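# Lift the carton with both hands and hold it

## Task

Grasp the carton between the two hands, raise the whole of it at least three finger-widths above the table and keep it motionless in the air. At the end it must touch nothing except the hands, and no motor of either hand may still read moving in hand_stopped_by. Knocking or pushing anything off the table fails it.

## Robot and tools

Robot: the upper body of a humanoid on a stand past the table's -x edge, facing about +x. left_arm (robot's left, +y side) ends in a five-finger left hand; right_arm (-y side) ends in a right hand, its mirror image. Shoulders sit about 0.28 m above the pelvis, 0.06 m toward +x and 0.10 m to each side. A hand point can be at most 0.62 m from its shoulder. The body may be slightly turned or tilted.

Scene frame: metres; table top at z = 0, +z up, +x away from the robot across the table; the table's near edge is at x = 0.18. The state line, left_arm: ... | right_arm: ..., gives each hand point's position and quaternion (w, x, y, z) in this frame. Printed positions can be a little off, worse at long reach.

Hand point frame: a point 0.05 m in front of the palm, where index pad and thumb tip meet in a pinch. +z runs along the straightened fingers (fingertips 0.06 to 0.07 m past it), +y comes out of the palm, +x runs across the palm toward the little finger on the right hand but toward the thumb on the left hand. A wrist bracket on the little-finger side sticks out and can collide.

The row: 28 numbers, each in [-1, 1], always for both arms. First left_arm dx, dy, dz, rx, ry, rz, then left_gripper little, ring, middle, index, thumb_bend, thumb_turn, force_limit, speed; then the same 14 for right_arm and right_gripper. dx..dz and rx..rz are an offset, not a pose: a target relative to the hand point's measured pose at the start of the action, expressed in that hand point's own axes; 1.0 means 0.6 m or 180 degrees; rx, ry, rz form one rotation vector. Zeros keep an arm where it started. Hand numbers are absolute targets: fingers and thumb_bend +1 straight, -1 fully curled; thumb_turn +1 beside the palm, -1 across in front of it. Pinch is near index -0.22, thumb_bend -0.75, thumb_turn -0.57. force_limit maps -1..+1 to about 0..10 N at the fingertip (0..15 N for the two thumb motors) and only stops closing motors. speed maps -1..+1 from nearly still to full (full travel in 0.6 s); use -0.9 or lower for a soft grip. There is no 'no change' value: to leave a hand alone repeat its last eight numbers, or, before any were sent, its hand_measured six plus hand_force_limit and hand_speed.

execute_actions(actions): a list of actions; each action is up to 15 rows, one per 1/30 s step, the last row held to fill 15 steps. Every row is measured from the action's start pose, not the previous row. An empty list just returns state and images. Each step the command is clipped to within 70 mm and 16 degrees of the measured pose, so large offsets need several actions; position wins over orientation when both can't be met.

move(target, speed, blocking): target is one 28-number row; its offsets are from the pose in the latest result showing one. Both hand points travel straight and finish together in 0.5 to 10 s (longer paths are cut off at 10 s). speed is the top path speed in m/s, 0.002 to 0.5 (default 0.25), turning up to twice that in rad/s. The hand numbers are sent at the start. Moves do not avoid obstacles or the other arm; faster moves and targets further past contact hit and press harder. blocking=false returns after 0.5 s while motion continues; then only wait or stop are accepted until a result shows it ended. The extra 'move:' line reports the ending (done, off_target, moving, held, fault) and limits (paced = pose clipped; held = some steps blocked, after which the arm may surge), plus each hand point's distance from target.

wait(seconds): 0 to 10; holds the last commands and returns state, early if a running move ends. stop(): brakes the running move, needs room. zoom_image(camera, region): camera is cam_high, cam_left_wrist or cam_right_wrist; region [x0, y0, x1, y1] in pixels of the 504x504 image, at most 504 by 504. show_instructions(): shows the reference pages. finished_scene(scene): ends the scene by number after the last command is held; irreversible.

Result lines: Hand target = pose the controller now drives toward. hand_measured, hand_stopped_by (moving, target, force, stalled, fault) and hand_load_n (positive = pushed open) list six values in motor order. A dropped object shows as loads near zero. 'pose unreachable' means the clearance check altered that arm's command. MOTOR HOT warns from 90 °C; at 120 °C an OVER-TEMPERATURE FAULT drops that arm. A TORQUE FAULT (wrist joints limited to 4.4 N m, others 22 N m, held weight included) stops the arm 10 s.

Gripping: a motor only starts when its target changes by 0.01 or more, then runs until it arrives or hits force_limit and locks. If blocked it reads moving for a while, then stalled; the task needs no moving at the end. To grip tighter raise force_limit and send a further-closed target. Turn the thumb in front before contact.

Avoid: arms or hands striking or pressing hard on each other (any part), slamming into the table or carton, pushing items off the table, and letting the carton slip or fall. For an arm meant to stay still, send the offset back to its wanted pose once, then zeros.

Each tool is called as name(argument=value, ...), one argument or row to a line, values as JSON.

Reference images:

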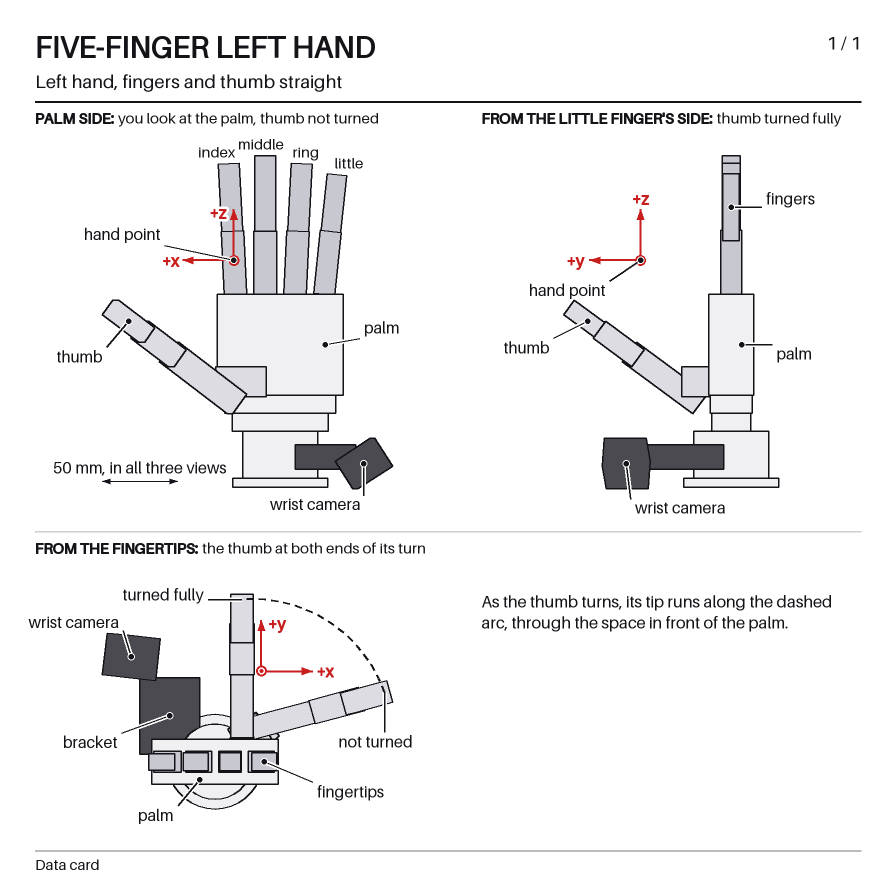

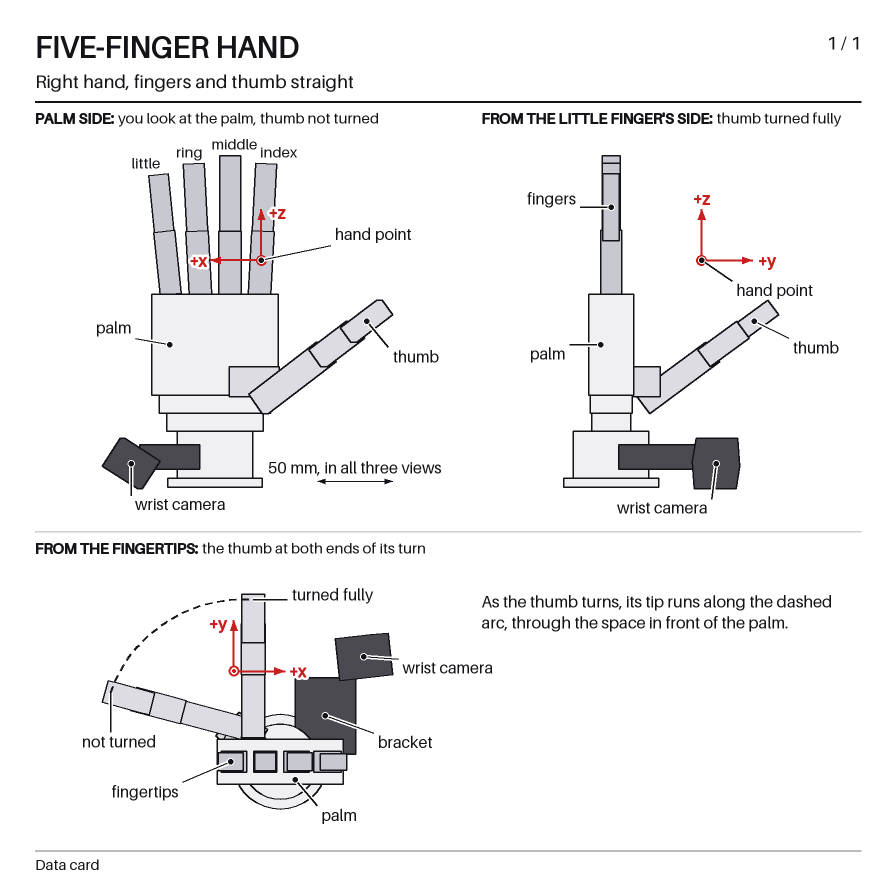

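## Session

execute_actions(
  actions=[],
)

Scene clock: 0.00 s.
left_arm: end_effector_position=(+0.0849, +0.1576, +0.4877) hand_measured=(+1.000, +1.000, +1.000, +1.000, +1.000, +1.000) hand_load_n=(+0.0, +0.0, +0.0, +0.0, +0.0, +0.0) hand_stopped_by=(target, target, target, target, target, target) hand_force_limit=0.00 hand_speed=-0.80 end_effector_quat_wxyz=(+0.003, -0.029, -0.124, +0.992) | right_arm: end_effector_position=(+0.1934, -0.0580, +0.4412) hand_measured=(+1.000, +1.000, +1.000, +1.000, +1.000, +1.000) hand_load_n=(+0.0, +0.0, +0.0, +0.0, +0.0, +0.0) hand_stopped_by=(target, target, target, target, target, target) hand_force_limit=0.00 hand_speed=-0.80 end_effector_quat_wxyz=(+0.957, -0.219, +0.121, +0.148)
Joint positions: left_arm=[-0.167  0.563  0.253 -0.646 -0.603 -1.014 -0.215] | right_arm=[-0.037 -0.455 -0.187 -0.464  0.555 -0.963  0.425]
Joint velocities: left_arm=[-0.006  0.006  0.012  0.     0.005  0.     0.   ] | right_arm=[-0.003 -0.006  0.012  0.    -0.005  0.     0.   ]
Motor temperatures (°C, as the motors report them): left_arm=[33 28 34 35 29 23 19] | right_arm=[32 40 27 31 27 19 23]
Hand target (left_arm): +0.085, +0.158, +0.488; +0.003, -0.029, -0.124, +0.992
Hand target (right_arm): +0.193, -0.058, +0.441; +0.957, -0.219, +0.121, +0.148

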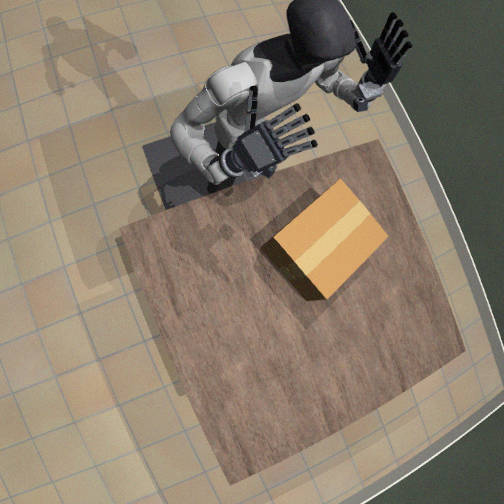

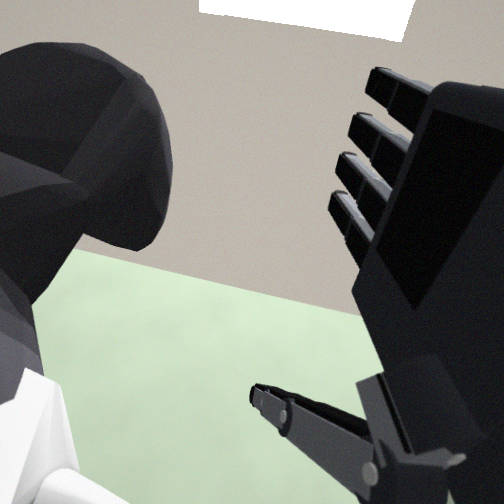

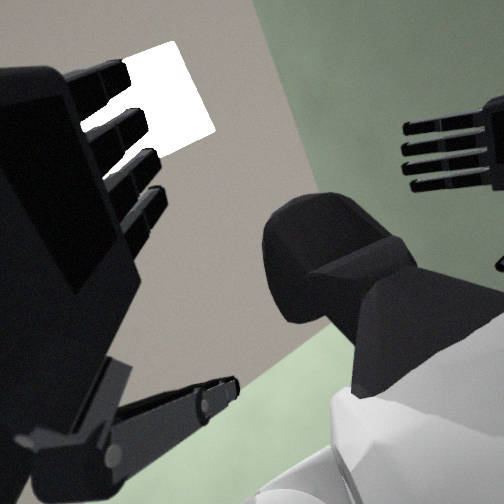

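zoom_image(
  camera="cam_high",
  region=[140, 0, 460, 320],
)

Region (140, 0, 460, 320) of cam_high's 504x504 image, scaled by 1.575, with more detail than that image has.

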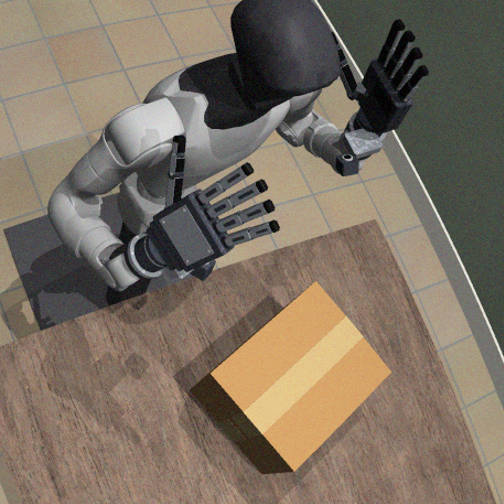

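move(
  target=[-0.405,-0.023,-0.3535,0.186,-0.713,-0.008,1,1,1,1,1,1,0,-0.8,0.491,-0.1335,-0.161,0.0351,0.580,0.1407,1,1,1,1,1,1,0,-0.8],
  speed=0.4,
)

Scene clock: 6.30 s.
left_arm: end_effector_position=(+0.3429, +0.2159, +0.3033) hand_measured=(+1.000, +1.000, +1.000, +1.000, +1.000, +1.000) hand_load_n=(+0.0, +0.0, +0.0, +0.0, +0.0, +0.0) hand_stopped_by=(target, target, target, target, target, target) hand_force_limit=0.00 hand_speed=-0.80 end_effector_quat_wxyz=(-0.080, +0.825, +0.184, +0.528) | right_arm: end_effector_position=(+0.4739, -0.0891, +0.3035) hand_measured=(+1.000, +1.000, +1.000, +1.000, +1.000, +1.000) hand_load_n=(+0.0, +0.0, +0.0, +0.0, +0.0, +0.0) hand_stopped_by=(target, target, target, target, target, target) hand_force_limit=0.00 hand_speed=-0.80 end_effector_quat_wxyz=(+0.455, -0.188, +0.865, +0.095)
Joint positions: left_arm=[-0.461  1.456 -0.177 -0.953 -1.98   0.187  1.397] | right_arm=[-0.966 -1.374  0.359  0.122  1.439  0.927  0.052]
Joint velocities: left_arm=[-0.152  0.135 -0.225 -0.018 -0.003 -0.201  0.018] | right_arm=[ 0.    -0.005  0.005  0.002 -0.003  0.     0.   ]
Motor temperatures (°C, as the motors report them): left_arm=[33 28 34 35 29 23 19] | right_arm=[33 41 27 32 27 20 23]
Hand target (left_arm): +0.342, +0.216, +0.303; -0.081, +0.826, +0.185, +0.526
Hand target (right_arm): +0.474, -0.089, +0.303; +0.454, -0.189, +0.865, +0.095
Off the commanded pose (left_arm): 0.006 m, 10 deg.
Off the commanded pose (right_arm): 0.015 m, 1 deg.
joint sent to its limit (left arm) — the command would take joint 5 (wrist roll) past its lower limit, so that joint was sent only as far as its limit.
move: off_target (left_arm, right_arm); limits=paced

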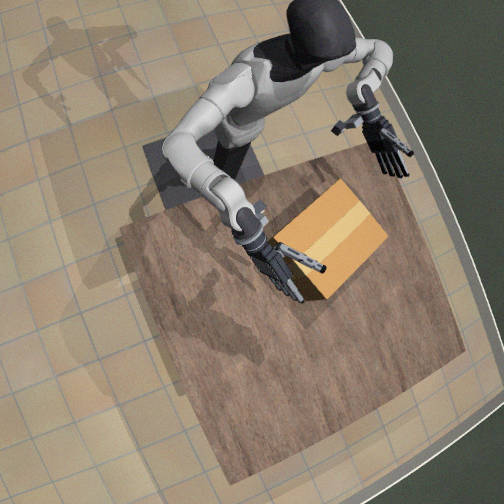

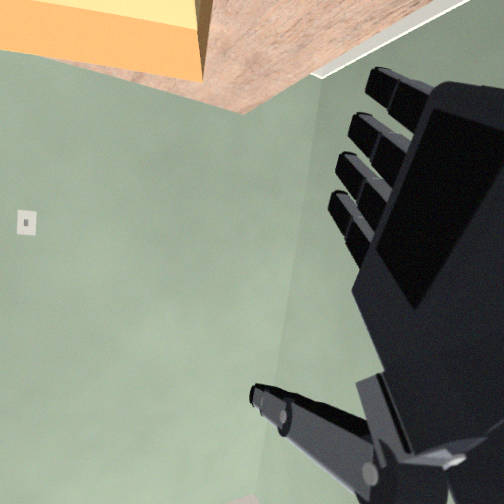

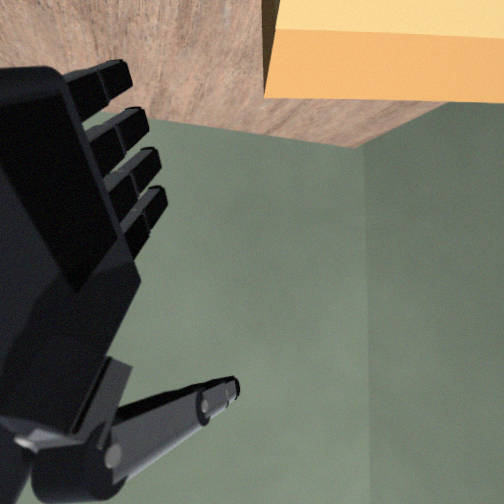

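zoom_image(
  camera="cam_high",
  region=[220, 80, 460, 320],
)

execute_actions(
  actions=[],
)

Region (220, 80, 460, 320) of cam_high's 504x504 image, scaled by 2.100, with more detail than that image has.

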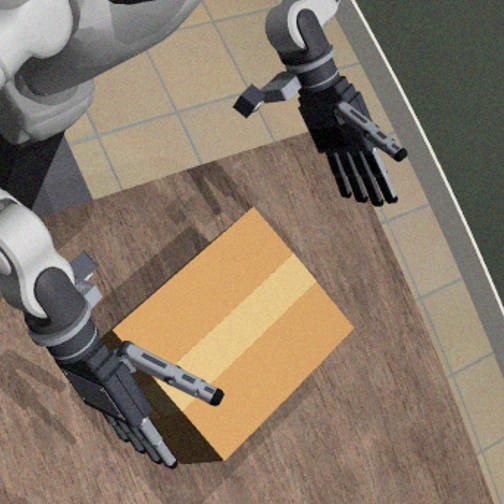

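Scene clock: 6.70 s.
left_arm: end_effector_position=(+0.3429, +0.2159, +0.3034) hand_measured=(+1.000, +1.000, +1.000, +1.000, +1.000, +1.000) hand_load_n=(+0.0, +0.0, +0.0, +0.0, +0.0, +0.0) hand_stopped_by=(target, target, target, target, target, target) hand_force_limit=0.00 hand_speed=-0.80 end_effector_quat_wxyz=(-0.081, +0.825, +0.185, +0.528) | right_arm: end_effector_position=(+0.4739, -0.0891, +0.3035) hand_measured=(+1.000, +1.000, +1.000, +1.000, +1.000, +1.000) hand_load_n=(+0.0, +0.0, +0.0, +0.0, +0.0, +0.0) hand_stopped_by=(target, target, target, target, target, target) hand_force_limit=0.00 hand_speed=-0.80 end_effector_quat_wxyz=(+0.455, -0.188, +0.865, +0.095)
Joint positions: left_arm=[-0.469  1.464 -0.191 -0.955 -1.98   0.175  1.398] | right_arm=[-0.966 -1.374  0.359  0.122  1.439  0.927  0.052]
Joint velocities: left_arm=[-0.003 -0.011 -0.008  0.012  0.     0.     0.   ] | right_arm=[ 0.006 -0.012  0.005  0.002  0.     0.     0.   ]
Motor temperatures (°C, as the motors report them): left_arm=[33 28 34 35 29 23 19] | right_arm=[33 41 27 32 27 20 23]
Hand target (left_arm): +0.342, +0.216, +0.303; -0.081, +0.826, +0.185, +0.526
Hand target (right_arm): +0.474, -0.089, +0.303; +0.454, -0.189, +0.865, +0.095
Off the commanded pose (left_arm): 0.006 m, 10 deg.
Off the commanded pose (right_arm): 0.015 m, 1 deg.

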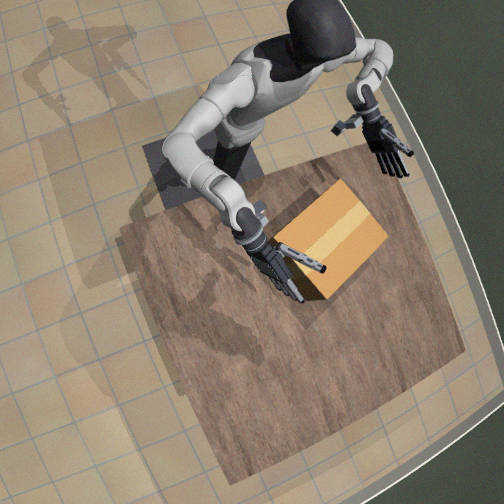

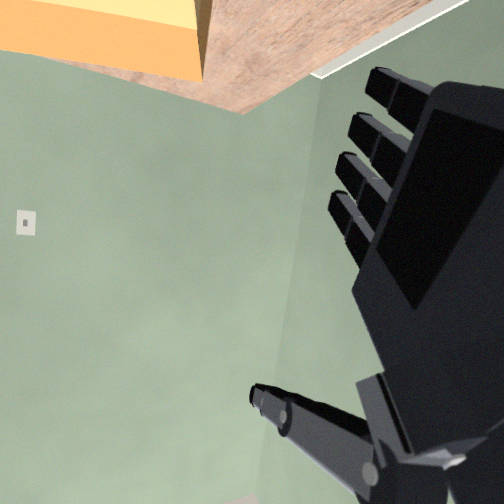

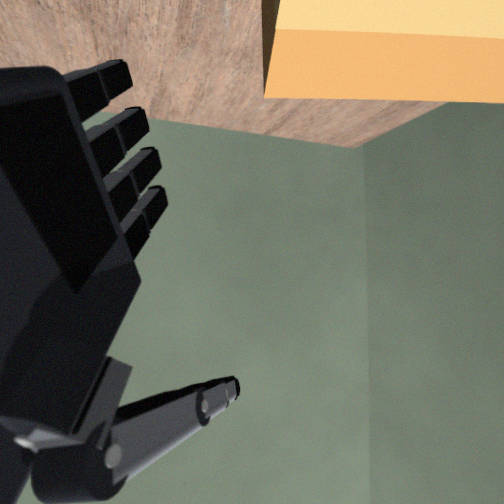

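move(
  target=[-0.199,0.018,0.180,-0.0157,-0.0258,0.0304,1,1,1,1,1,1,0,-0.8,0.197,0.010,0.164,0.0286,-0.0253,0.0206,1,1,1,1,1,1,0,-0.8],
  speed=0.15,
)

Scene clock: 9.23 s.
left_arm: end_effector_position=(+0.3908, +0.2224, +0.1479) hand_measured=(+1.000, +1.000, +1.000, +1.000, +1.000, +1.000) hand_load_n=(+0.0, +0.0, +0.0, +0.0, +0.0, +0.0) hand_stopped_by=(target, target, target, target, target, target) hand_force_limit=0.00 hand_speed=-0.80 end_effector_quat_wxyz=(-0.081, +0.856, +0.141, +0.491) | right_arm: end_effector_position=(+0.4888, -0.0874, +0.1494) hand_measured=(+1.000, +1.000, +1.000, +1.000, +1.000, +1.000) hand_load_n=(+0.0, +0.0, +0.0, +0.0, +0.0, +0.0) hand_stopped_by=(target, target, target, target, target, target) hand_force_limit=0.00 hand_speed=-0.80 end_effector_quat_wxyz=(+0.492, -0.121, +0.859, +0.076)
Joint positions: left_arm=[-0.429  1.022 -0.619 -0.337 -1.311  0.218  0.918] | right_arm=[-0.595 -0.949  0.503  0.286  1.125  0.298 -0.068]
Joint velocities: left_arm=[-0.003  0.009  0.005 -0.005  0.009  0.     0.   ] | right_arm=[ 0.008 -0.008 -0.003  0.    -0.012  0.     0.   ]
Motor temperatures (°C, as the motors report them): left_arm=[33 28 34 35 29 23 19] | right_arm=[34 41 27 32 27 20 23]
Hand target (left_arm): +0.392, +0.222, +0.149; -0.081, +0.855, +0.140, +0.493
Hand target (right_arm): +0.490, -0.088, +0.150; +0.494, -0.122, +0.858, +0.075
Off the commanded pose (left_arm): 0.008 m, 1 deg.
Off the commanded pose (right_arm): 0.010 m, 2 deg.
move: off_target (left_arm, right_arm)

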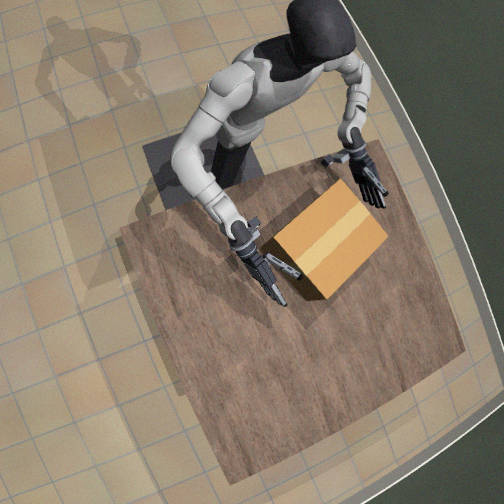

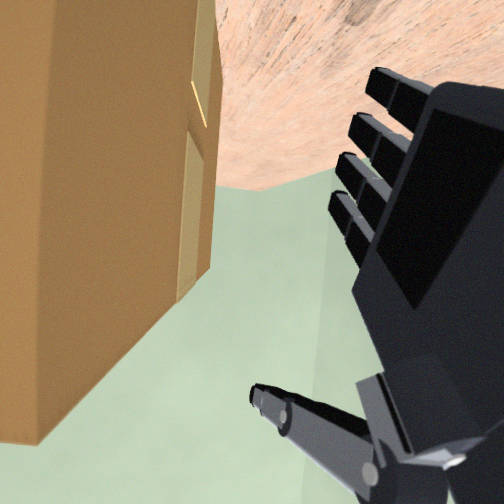

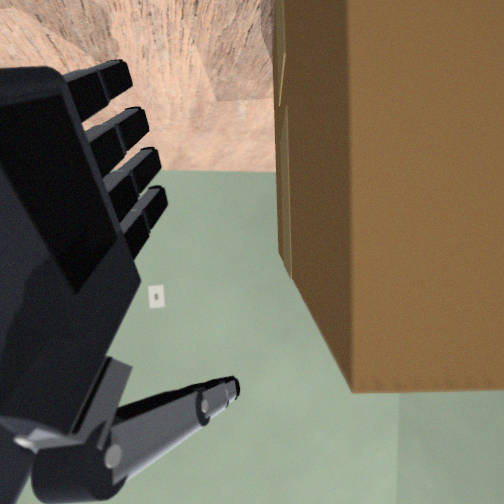

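move(
  target=[0.0247,0.138,-0.024,0,0,0,1,1,1,1,1,1,0,-0.8,-0.0247,0.108,-0.024,-0.007,0,-0.004,1,1,1,1,1,1,0,-0.8],
  speed=0.08,
)

Scene clock: 11.23 s.
left_arm: end_effector_position=(+0.4110, +0.1509, +0.1617) hand_measured=(+1.000, +1.000, +1.000, +1.000, +1.000, +1.000) hand_load_n=(+0.0, +0.0, +0.0, +0.0, +0.0, +0.0) hand_stopped_by=(target, target, target, target, target, target) hand_force_limit=0.00 hand_speed=-0.80 end_effector_quat_wxyz=(-0.089, +0.858, +0.152, +0.483) | right_arm: end_effector_position=(+0.4638, -0.0276, +0.1678) hand_measured=(+1.000, +1.000, +1.000, +1.000, +1.000, +1.000) hand_load_n=(+0.0, +0.0, +0.0, +0.0, +0.0, +0.0) hand_stopped_by=(target, target, target, target, target, target) hand_force_limit=0.00 hand_speed=-0.80 end_effector_quat_wxyz=(+0.490, -0.136, +0.857, +0.080)
Joint positions: left_arm=[-0.656  0.707 -0.735 -0.341 -1.311  0.355  1.285] | right_arm=[-0.592 -0.92   0.503 -0.047  1.199  0.441 -0.378]
Joint velocities: left_arm=[-0.009 -0.018  0.008 -0.002 -0.005  0.     0.002] | right_arm=[ 0.    -0.017 -0.009  0.     0.005  0.004  0.   ]
Motor temperatures (°C, as the motors report them): left_arm=[34 28 34 35 29 23 19] | right_arm=[34 42 28 32 27 20 23]
Hand target (left_arm): +0.412, +0.144, +0.164; -0.080, +0.858, +0.147, +0.485
Hand target (right_arm): +0.463, -0.027, +0.168; +0.489, -0.136, +0.858, +0.082
Off the commanded pose (left_arm): 0.011 m, 2 deg.
Off the commanded pose (right_arm): 0.003 m, 1 deg.
move: off_target (left_arm)

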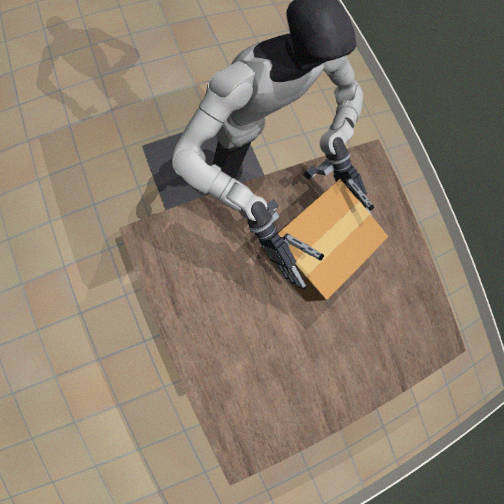

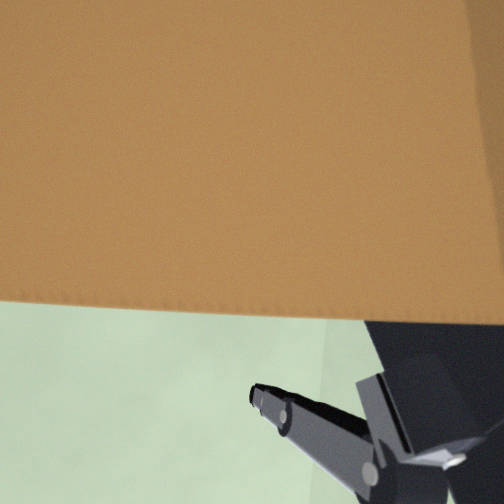

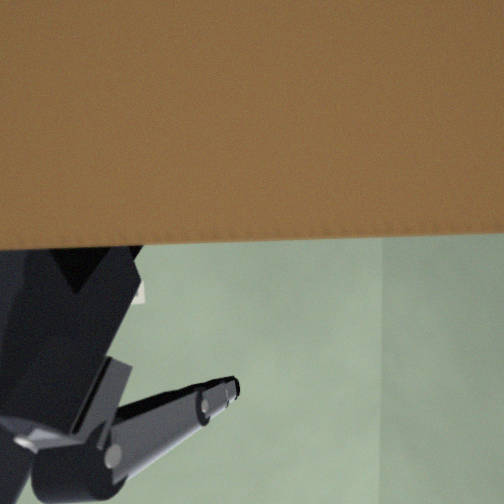

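zoom_image(
  camera="cam_high",
  region=[230, 120, 420, 310],
)

Region (230, 120, 420, 310) of cam_high's 504x504 image, scaled by 2.653, with more detail than that image has.

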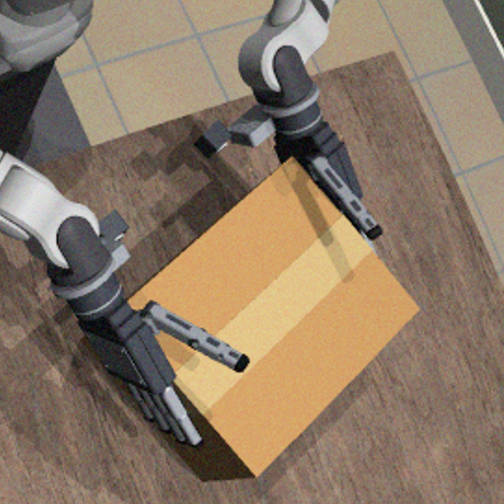

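move(
  target=[0.028,0.012,0.034,0,0,0,1,1,1,1,1,1,0,-0.8,-0.018,0.004,0.038,0,0,0,1,1,1,1,1,1,0,-0.8],
  speed=0.06,
)

move(
  target=[0,0.035,0,0,0,0,1,1,1,1,1,1,0,-0.8,0,0.035,0,0,0,0,1,1,1,1,1,1,0,-0.8],
  speed=0.03,
)

Scene clock: 12.47 s.
left_arm: end_effector_position=(+0.4368, +0.1625, +0.1634) hand_measured=(+1.000, +1.000, +1.000, +1.000, +1.000, +1.000) hand_load_n=(+0.0, +0.0, +0.0, +0.0, +0.0, +0.0) hand_stopped_by=(target, target, target, target, target, target) hand_force_limit=0.00 hand_speed=-0.80 end_effector_quat_wxyz=(-0.102, +0.856, +0.158, +0.482) | right_arm: end_effector_position=(+0.4876, -0.0195, +0.1660) hand_measured=(+1.000, +1.000, +1.000, +1.000, +1.000, +1.000) hand_load_n=(+0.0, +0.0, +0.0, +0.0, +0.0, +0.0) hand_stopped_by=(target, target, target, target, target, target) hand_force_limit=0.00 hand_speed=-0.80 end_effector_quat_wxyz=(+0.490, -0.132, +0.858, +0.080)
Joint positions: left_arm=[-0.753  0.679 -0.724 -0.188 -1.329  0.378  1.233] | right_arm=[-0.714 -0.84   0.54   0.122  1.163  0.452 -0.331]
Joint velocities: left_arm=[-0.005 -0.014  0.006 -0.003 -0.006  0.     0.   ] | right_arm=[-0.008  0.021  0.005  0.002 -0.005  0.     0.   ]
Motor temperatures (°C, as the motors report them): left_arm=[34 28 34 35 29 23 19] | right_arm=[34 42 28 32 27 20 23]
Hand target (left_arm): +0.438, +0.153, +0.166; -0.087, +0.858, +0.154, +0.483
Hand target (right_arm): +0.487, -0.017, +0.165; +0.489, -0.135, +0.858, +0.082
Off the commanded pose (left_arm): 0.010 m, 2 deg.
Off the commanded pose (right_arm): 0.002 m, 1 deg.
move: off_target (left_arm)

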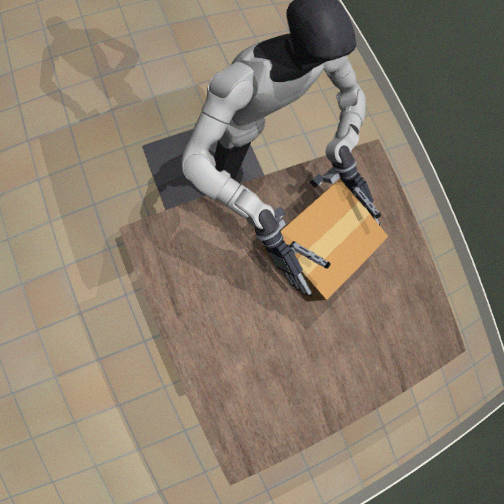

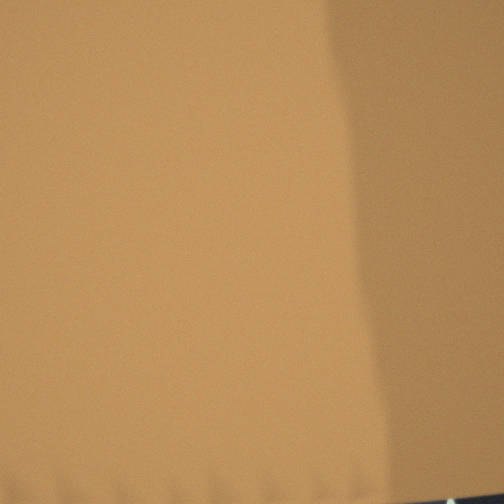

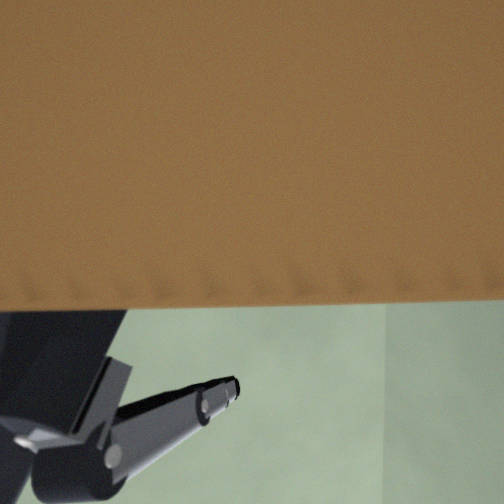

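Scene clock: 13.40 s.
left_arm: end_effector_position=(+0.4422, +0.1695, +0.1589) hand_measured=(+1.000, +1.000, +1.000, +1.000, +1.000, +1.000) hand_load_n=(+0.0, +0.0, +0.0, +0.0, +0.0, +0.0) hand_stopped_by=(target, target, target, target, target, target) hand_force_limit=0.00 hand_speed=-0.80 end_effector_quat_wxyz=(-0.137, +0.851, +0.173, +0.476) | right_arm: end_effector_position=(+0.4907, -0.0240, +0.1636) hand_measured=(+1.000, +1.000, +1.000, +1.000, +1.000, +1.000) hand_load_n=(+0.0, +0.0, +0.0, +0.0, +0.0, +0.0) hand_stopped_by=(target, target, target, target, target, target) hand_force_limit=0.00 hand_speed=-0.80 end_effector_quat_wxyz=(+0.493, -0.119, +0.860, +0.046)
Joint positions: left_arm=[-0.785  0.629 -0.742 -0.125 -1.302  0.38   1.3  ] | right_arm=[-0.714 -0.825  0.542  0.088  1.159  0.472 -0.441]
Joint velocities: left_arm=[ 0.    -0.003  0.008  0.     0.009  0.     0.   ] | right_arm=[ 0.    -0.005  0.005 -0.005  0.005  0.001 -0.002]
Motor temperatures (°C, as the motors report them): left_arm=[34 28 34 35 29 23 19] | right_arm=[35 42 28 32 27 20 23]
Hand target (left_arm): +0.443, +0.144, +0.162; -0.102, +0.857, +0.159, +0.480
Hand target (right_arm): +0.480, -0.000, +0.166; +0.489, -0.132, +0.858, +0.079
Off the commanded pose (left_arm): 0.027 m, 4 deg.
Off the commanded pose (right_arm): 0.026 m, 4 deg.
move: off_target (left_arm, right_arm)

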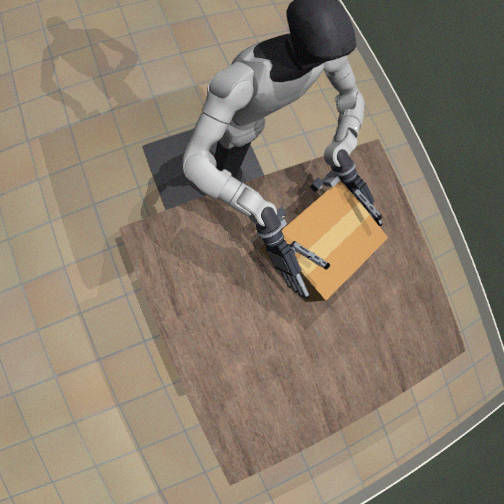

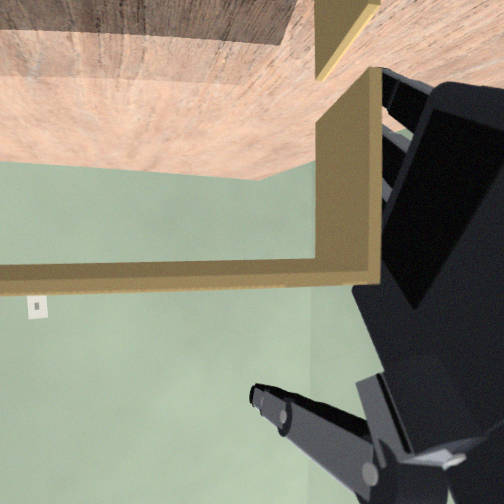

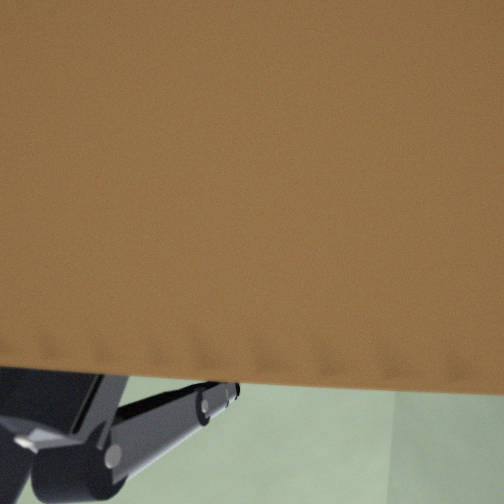

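move(
  target=[-0.005,0.008,-0.028,-0.079,0,0,1,1,1,1,1,1,0,-0.8,0.006,0.004,-0.02,-0.056,0,0,1,1,1,1,1,1,0,-0.8],
  speed=0.12,
)

move(
  target=[0,0.05,0,0,0,0,1,1,1,1,1,1,0,-0.8,0,0.045,0,0,0,0,1,1,1,1,1,1,0,-0.8],
  speed=0.035,
)

Scene clock: 15.17 s.
left_arm: end_effector_position=(+0.4310, +0.1578, +0.1665) hand_measured=(+1.000, +1.000, +1.000, +1.000, +1.000, +1.000) hand_load_n=(+0.0, +0.0, +0.0, +0.0, +0.0, +0.0) hand_stopped_by=(target, target, target, target, target, target) hand_force_limit=0.00 hand_speed=-0.80 end_effector_quat_wxyz=(-0.035, +0.860, +0.108, +0.497) | right_arm: end_effector_position=(+0.4789, -0.0228, +0.1685) hand_measured=(+1.000, +1.000, +1.000, +1.000, +1.000, +1.000) hand_load_n=(+0.0, +0.0, +0.0, +0.0, +0.0, +0.0) hand_stopped_by=(target, target, target, target, target, target) hand_force_limit=0.00 hand_speed=-0.80 end_effector_quat_wxyz=(+0.482, -0.162, +0.852, +0.123)
Joint positions: left_arm=[-0.69   0.81  -0.692 -0.222 -1.337  0.359  0.961] | right_arm=[-0.7   -0.895  0.539  0.171  1.158  0.419 -0.133]
Joint velocities: left_arm=[ 0.003 -0.005 -0.011 -0.002 -0.005  0.    -0.002] | right_arm=[ 0.003 -0.002 -0.006 -0.003  0.    -0.001  0.001]
Motor temperatures (°C, as the motors report them): left_arm=[35 28 34 36 29 23 19] | right_arm=[35 42 28 32 27 21 23]
Hand target (left_arm): +0.431, +0.158, +0.167; -0.032, +0.860, +0.110, +0.497
Hand target (right_arm): +0.479, -0.024, +0.168; +0.482, -0.161, +0.853, +0.122
Off the commanded pose (left_arm): 0.002 m, 1 deg.
Off the commanded pose (right_arm): 0.003 m, 0 deg.
move: done

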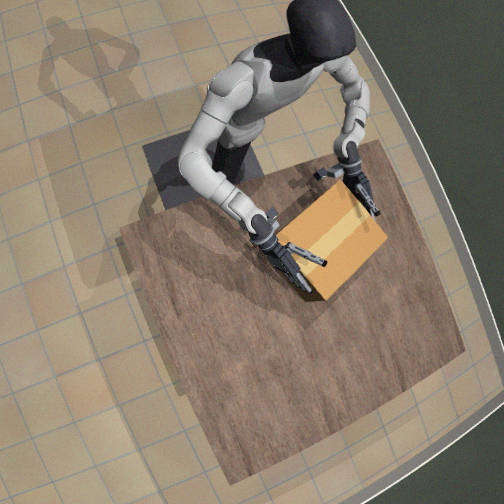

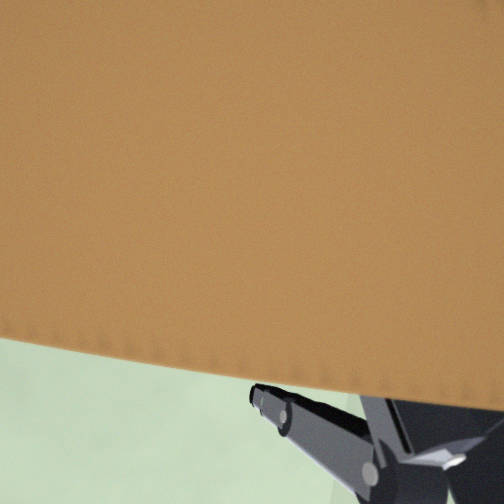

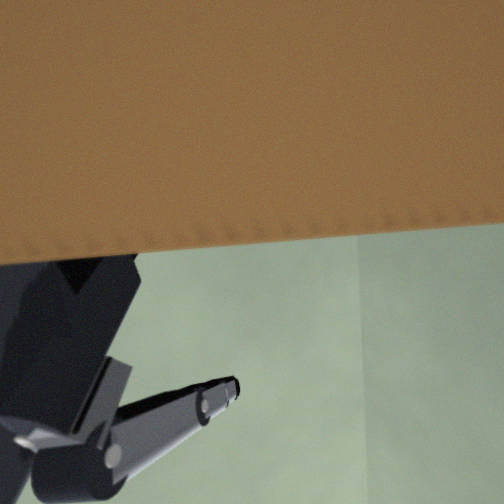

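Scene clock: 16.27 s.
left_arm: end_effector_position=(+0.4377, +0.1576, +0.1630) hand_measured=(+1.000, +1.000, +1.000, +1.000, +1.000, +1.000) hand_load_n=(+0.0, +0.0, +0.0, +0.0, +0.0, +0.0) hand_stopped_by=(target, target, target, target, target, target) hand_force_limit=0.00 hand_speed=-0.80 end_effector_quat_wxyz=(-0.072, +0.857, +0.130, +0.493) | right_arm: end_effector_position=(+0.4795, -0.0229, +0.1668) hand_measured=(+1.000, +1.000, +1.000, +1.000, +1.000, +1.000) hand_load_n=(+0.0, +0.0, +0.0, +0.0, +0.0, +0.0) hand_stopped_by=(target, target, target, target, target, target) hand_force_limit=0.00 hand_speed=-0.80 end_effector_quat_wxyz=(+0.488, -0.150, +0.856, +0.084)
Joint positions: left_arm=[-0.736  0.73  -0.727 -0.183 -1.315  0.361  1.094] | right_arm=[-0.689 -0.885  0.539  0.088  1.163  0.451 -0.289]
Joint velocities: left_arm=[0.    0.003 0.002 0.009 0.006 0.    0.004] | right_arm=[-0.008 -0.003  0.003  0.006 -0.003  0.    -0.004]
Motor temperatures (°C, as the motors report them): left_arm=[35 28 34 36 29 23 19] | right_arm=[35 42 28 32 27 21 23]
Hand target (left_arm): +0.436, +0.129, +0.167; -0.035, +0.861, +0.110, +0.495
Hand target (right_arm): +0.467, +0.001, +0.169; +0.481, -0.163, +0.853, +0.122
Off the commanded pose (left_arm): 0.029 m, 5 deg.
Off the commanded pose (right_arm): 0.027 m, 5 deg.
move: off_target (left_arm, right_arm)

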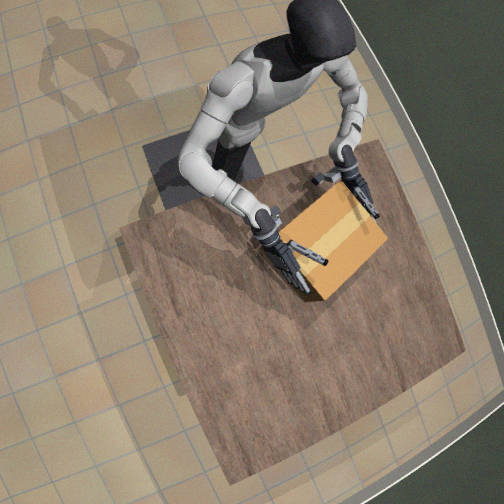

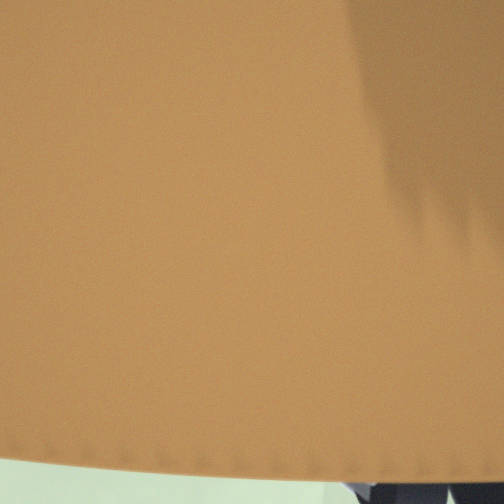

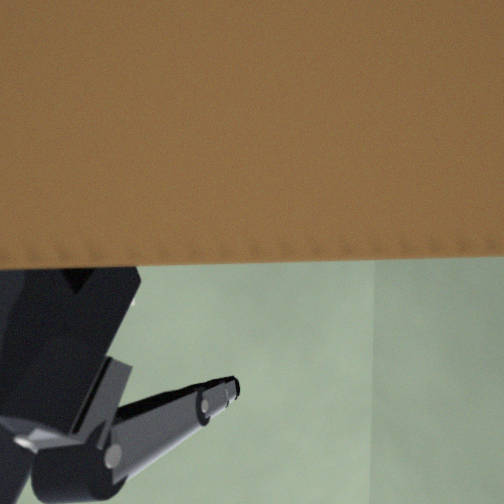

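execute_actions(
  actions=[
    [[0,0.052,0,-0.032,0,0,0.75,0.75,0.75,0.75,1,1,-0.5,-0.85,0,0.05,0,-0.032,0,0,0.75,0.75,0.75,0.75,1,1,-0.5,-0.85],[0,0.055,0,-0.035,0,0,0.75,0.75,0.75,0.75,1,1,-0.5,-0.85,0,0.053,0,-0.035,0,0,0.75,0.75,0.75,0.75,1,1,-0.5,-0.85],[0,0.058,0,-0.038,0,0,0.75,0.75,0.75,0.75,1,1,-0.5,-0.85,0,0.056,0,-0.038,0,0,0.75,0.75,0.75,0.75,1,1,-0.5,-0.85],[0,0.061,0,-0.041,0,0,0.75,0.75,0.75,0.75,1,1,-0.5,-0.85,0,0.06,0,-0.041,0,0,0.75,0.75,0.75,0.75,1,1,-0.5,-0.85],[0,0.064,0,-0.044,0,0,0.75,0.75,0.75,0.75,1,1,-0.5,-0.85,0,0.064,0,-0.044,0,0,0.75,0.75,0.75,0.75,1,1,-0.5,-0.85],[0,0.067,0,-0.047,0,0,0.75,0.75,0.75,0.75,1,1,-0.5,-0.85,0,0.067,0,-0.047,0,0,0.75,0.75,0.75,0.75,1,1,-0.5,-0.85],[0,0.07,0,-0.05,0,0,0.75,0.75,0.75,0.75,1,1,-0.5,-0.85,0,0.07,0,-0.05,0,0,0.75,0.75,0.75,0.75,1,1,-0.5,-0.85],[0,0.073,0,-0.053,0,0,0.75,0.75,0.75,0.75,1,1,-0.5,-0.85,0,0.073,0,-0.053,0,0,0.75,0.75,0.75,0.75,1,1,-0.5,-0.85],[0,0.075,0,-0.055,0,0,0.75,0.75,0.75,0.75,1,1,-0.5,-0.85,0,0.075,0,-0.055,0,0,0.75,0.75,0.75,0.75,1,1,-0.5,-0.85]],
  ],
)

wait(
  seconds=0.5,
)

Scene clock: 17.10 s.
left_arm: end_effector_position=(+0.4523, +0.1597, +0.1603) hand_measured=(+0.902, +0.902, +0.918, +0.910, +1.000, +1.000) hand_load_n=(+0.0, +2.0, +2.0, +3.0, +0.0, +0.0) hand_stopped_by=(moving, moving, force, force, target, target) hand_force_limit=-0.50 hand_speed=-0.85 end_effector_quat_wxyz=(-0.060, +0.855, +0.118, +0.502) | right_arm: end_effector_position=(+0.4852, -0.0231, +0.1656) hand_measured=(+0.902, +0.902, +0.944, +0.952, +1.000, +1.000) hand_load_n=(+0.0, +3.5, +2.0, +3.0, +0.0, +0.0) hand_stopped_by=(moving, force, force, force, target, target) hand_force_limit=-0.50 hand_speed=-0.85 end_effector_quat_wxyz=(+0.487, -0.164, +0.853, +0.094)
Joint positions: left_arm=[-0.769  0.721 -0.736 -0.071 -1.28   0.339  0.964] | right_arm=[-0.725 -0.877  0.552  0.173  1.128  0.438 -0.192]
Joint velocities: left_arm=[-0.014  0.017 -0.028  0.051  0.014  0.    -0.007] | right_arm=[-0.014  0.    -0.008  0.009 -0.012  0.     0.017]
Motor temperatures (°C, as the motors report them): left_arm=[35 28 34 36 29 23 19] | right_arm=[36 42 28 32 27 21 24]
Hand target (left_arm): +0.448, +0.116, +0.165; +0.002, +0.860, +0.088, +0.502
Hand target (right_arm): +0.463, +0.017, +0.168; +0.473, -0.191, +0.846, +0.158
Off the commanded pose (left_arm): 0.045 m, 8 deg.
Off the commanded pose (right_arm): 0.047 m, 8 deg.

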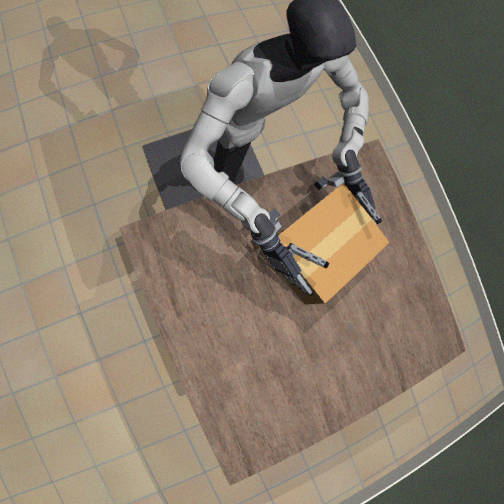

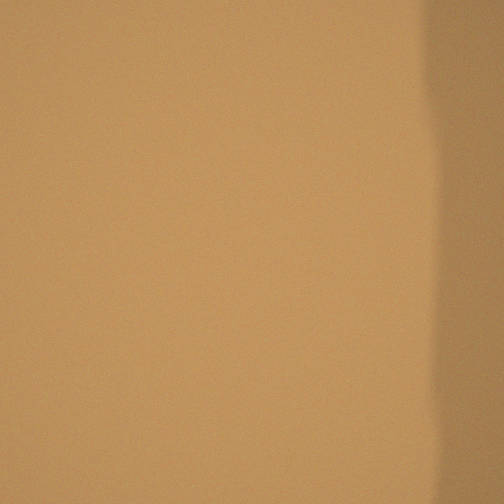

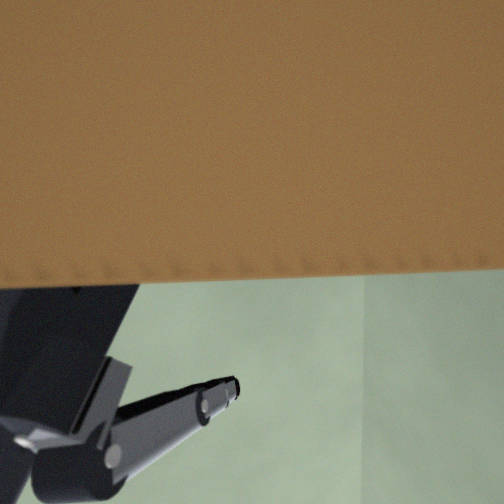

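Scene clock: 17.60 s.
left_arm: end_effector_position=(+0.4524, +0.1598, +0.1600) hand_measured=(+0.868, +0.894, +0.918, +0.910, +1.000, +1.000) hand_load_n=(+2.5, +2.0, +1.0, +2.0, +0.0, +0.0) hand_stopped_by=(force, force, force, force, target, target) hand_force_limit=-0.50 hand_speed=-0.85 end_effector_quat_wxyz=(-0.061, +0.854, +0.117, +0.502) | right_arm: end_effector_position=(+0.4853, -0.0233, +0.1654) hand_measured=(+0.852, +0.902, +0.944, +0.952, +1.000, +1.000) hand_load_n=(+2.5, +2.5, +1.5, +2.5, +0.0, +0.0) hand_stopped_by=(force, force, force, force, target, target) hand_force_limit=-0.50 hand_speed=-0.85 end_effector_quat_wxyz=(+0.487, -0.165, +0.853, +0.093)
Joint positions: left_arm=[-0.77   0.721 -0.738 -0.069 -1.278  0.339  0.964] | right_arm=[-0.725 -0.877  0.553  0.174  1.125  0.438 -0.191]
Joint velocities: left_arm=[-0.003 -0.015 -0.002  0.002  0.     0.     0.   ] | right_arm=[ 0.    -0.006  0.012  0.     0.002  0.     0.   ]
Motor temperatures (°C, as the motors report them): left_arm=[35 28 34 36 29 23 20] | right_arm=[36 42 28 32 27 21 24]
Hand target (left_arm): +0.448, +0.116, +0.165; +0.002, +0.860, +0.088, +0.502
Hand target (right_arm): +0.463, +0.017, +0.168; +0.473, -0.191, +0.846, +0.158
Off the commanded pose (left_arm): 0.045 m, 8 deg.
Off the commanded pose (right_arm): 0.048 m, 8 deg.
wait: 0.50 s; at rest by 0.33 s

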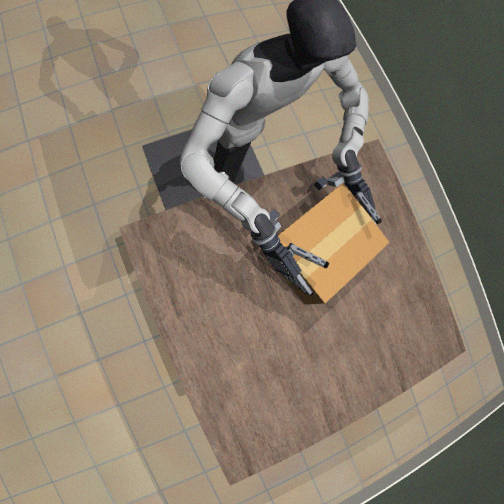

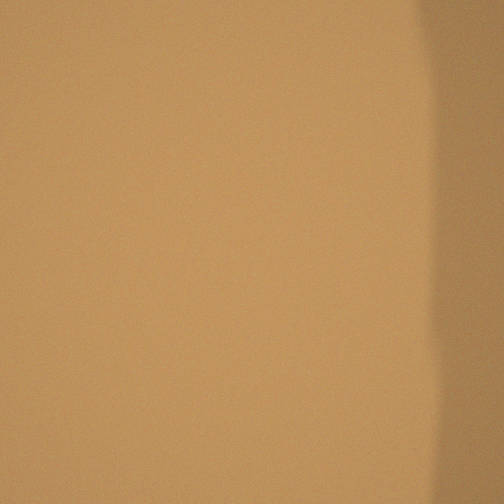

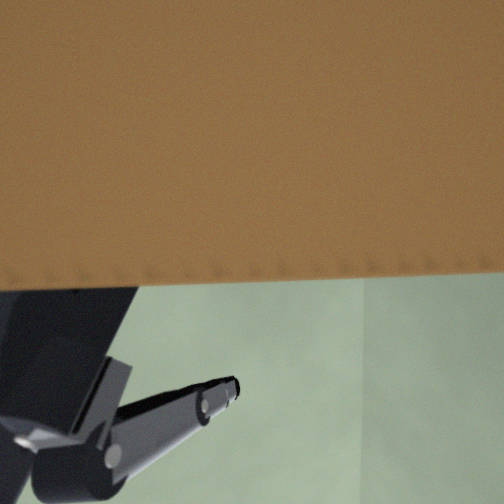

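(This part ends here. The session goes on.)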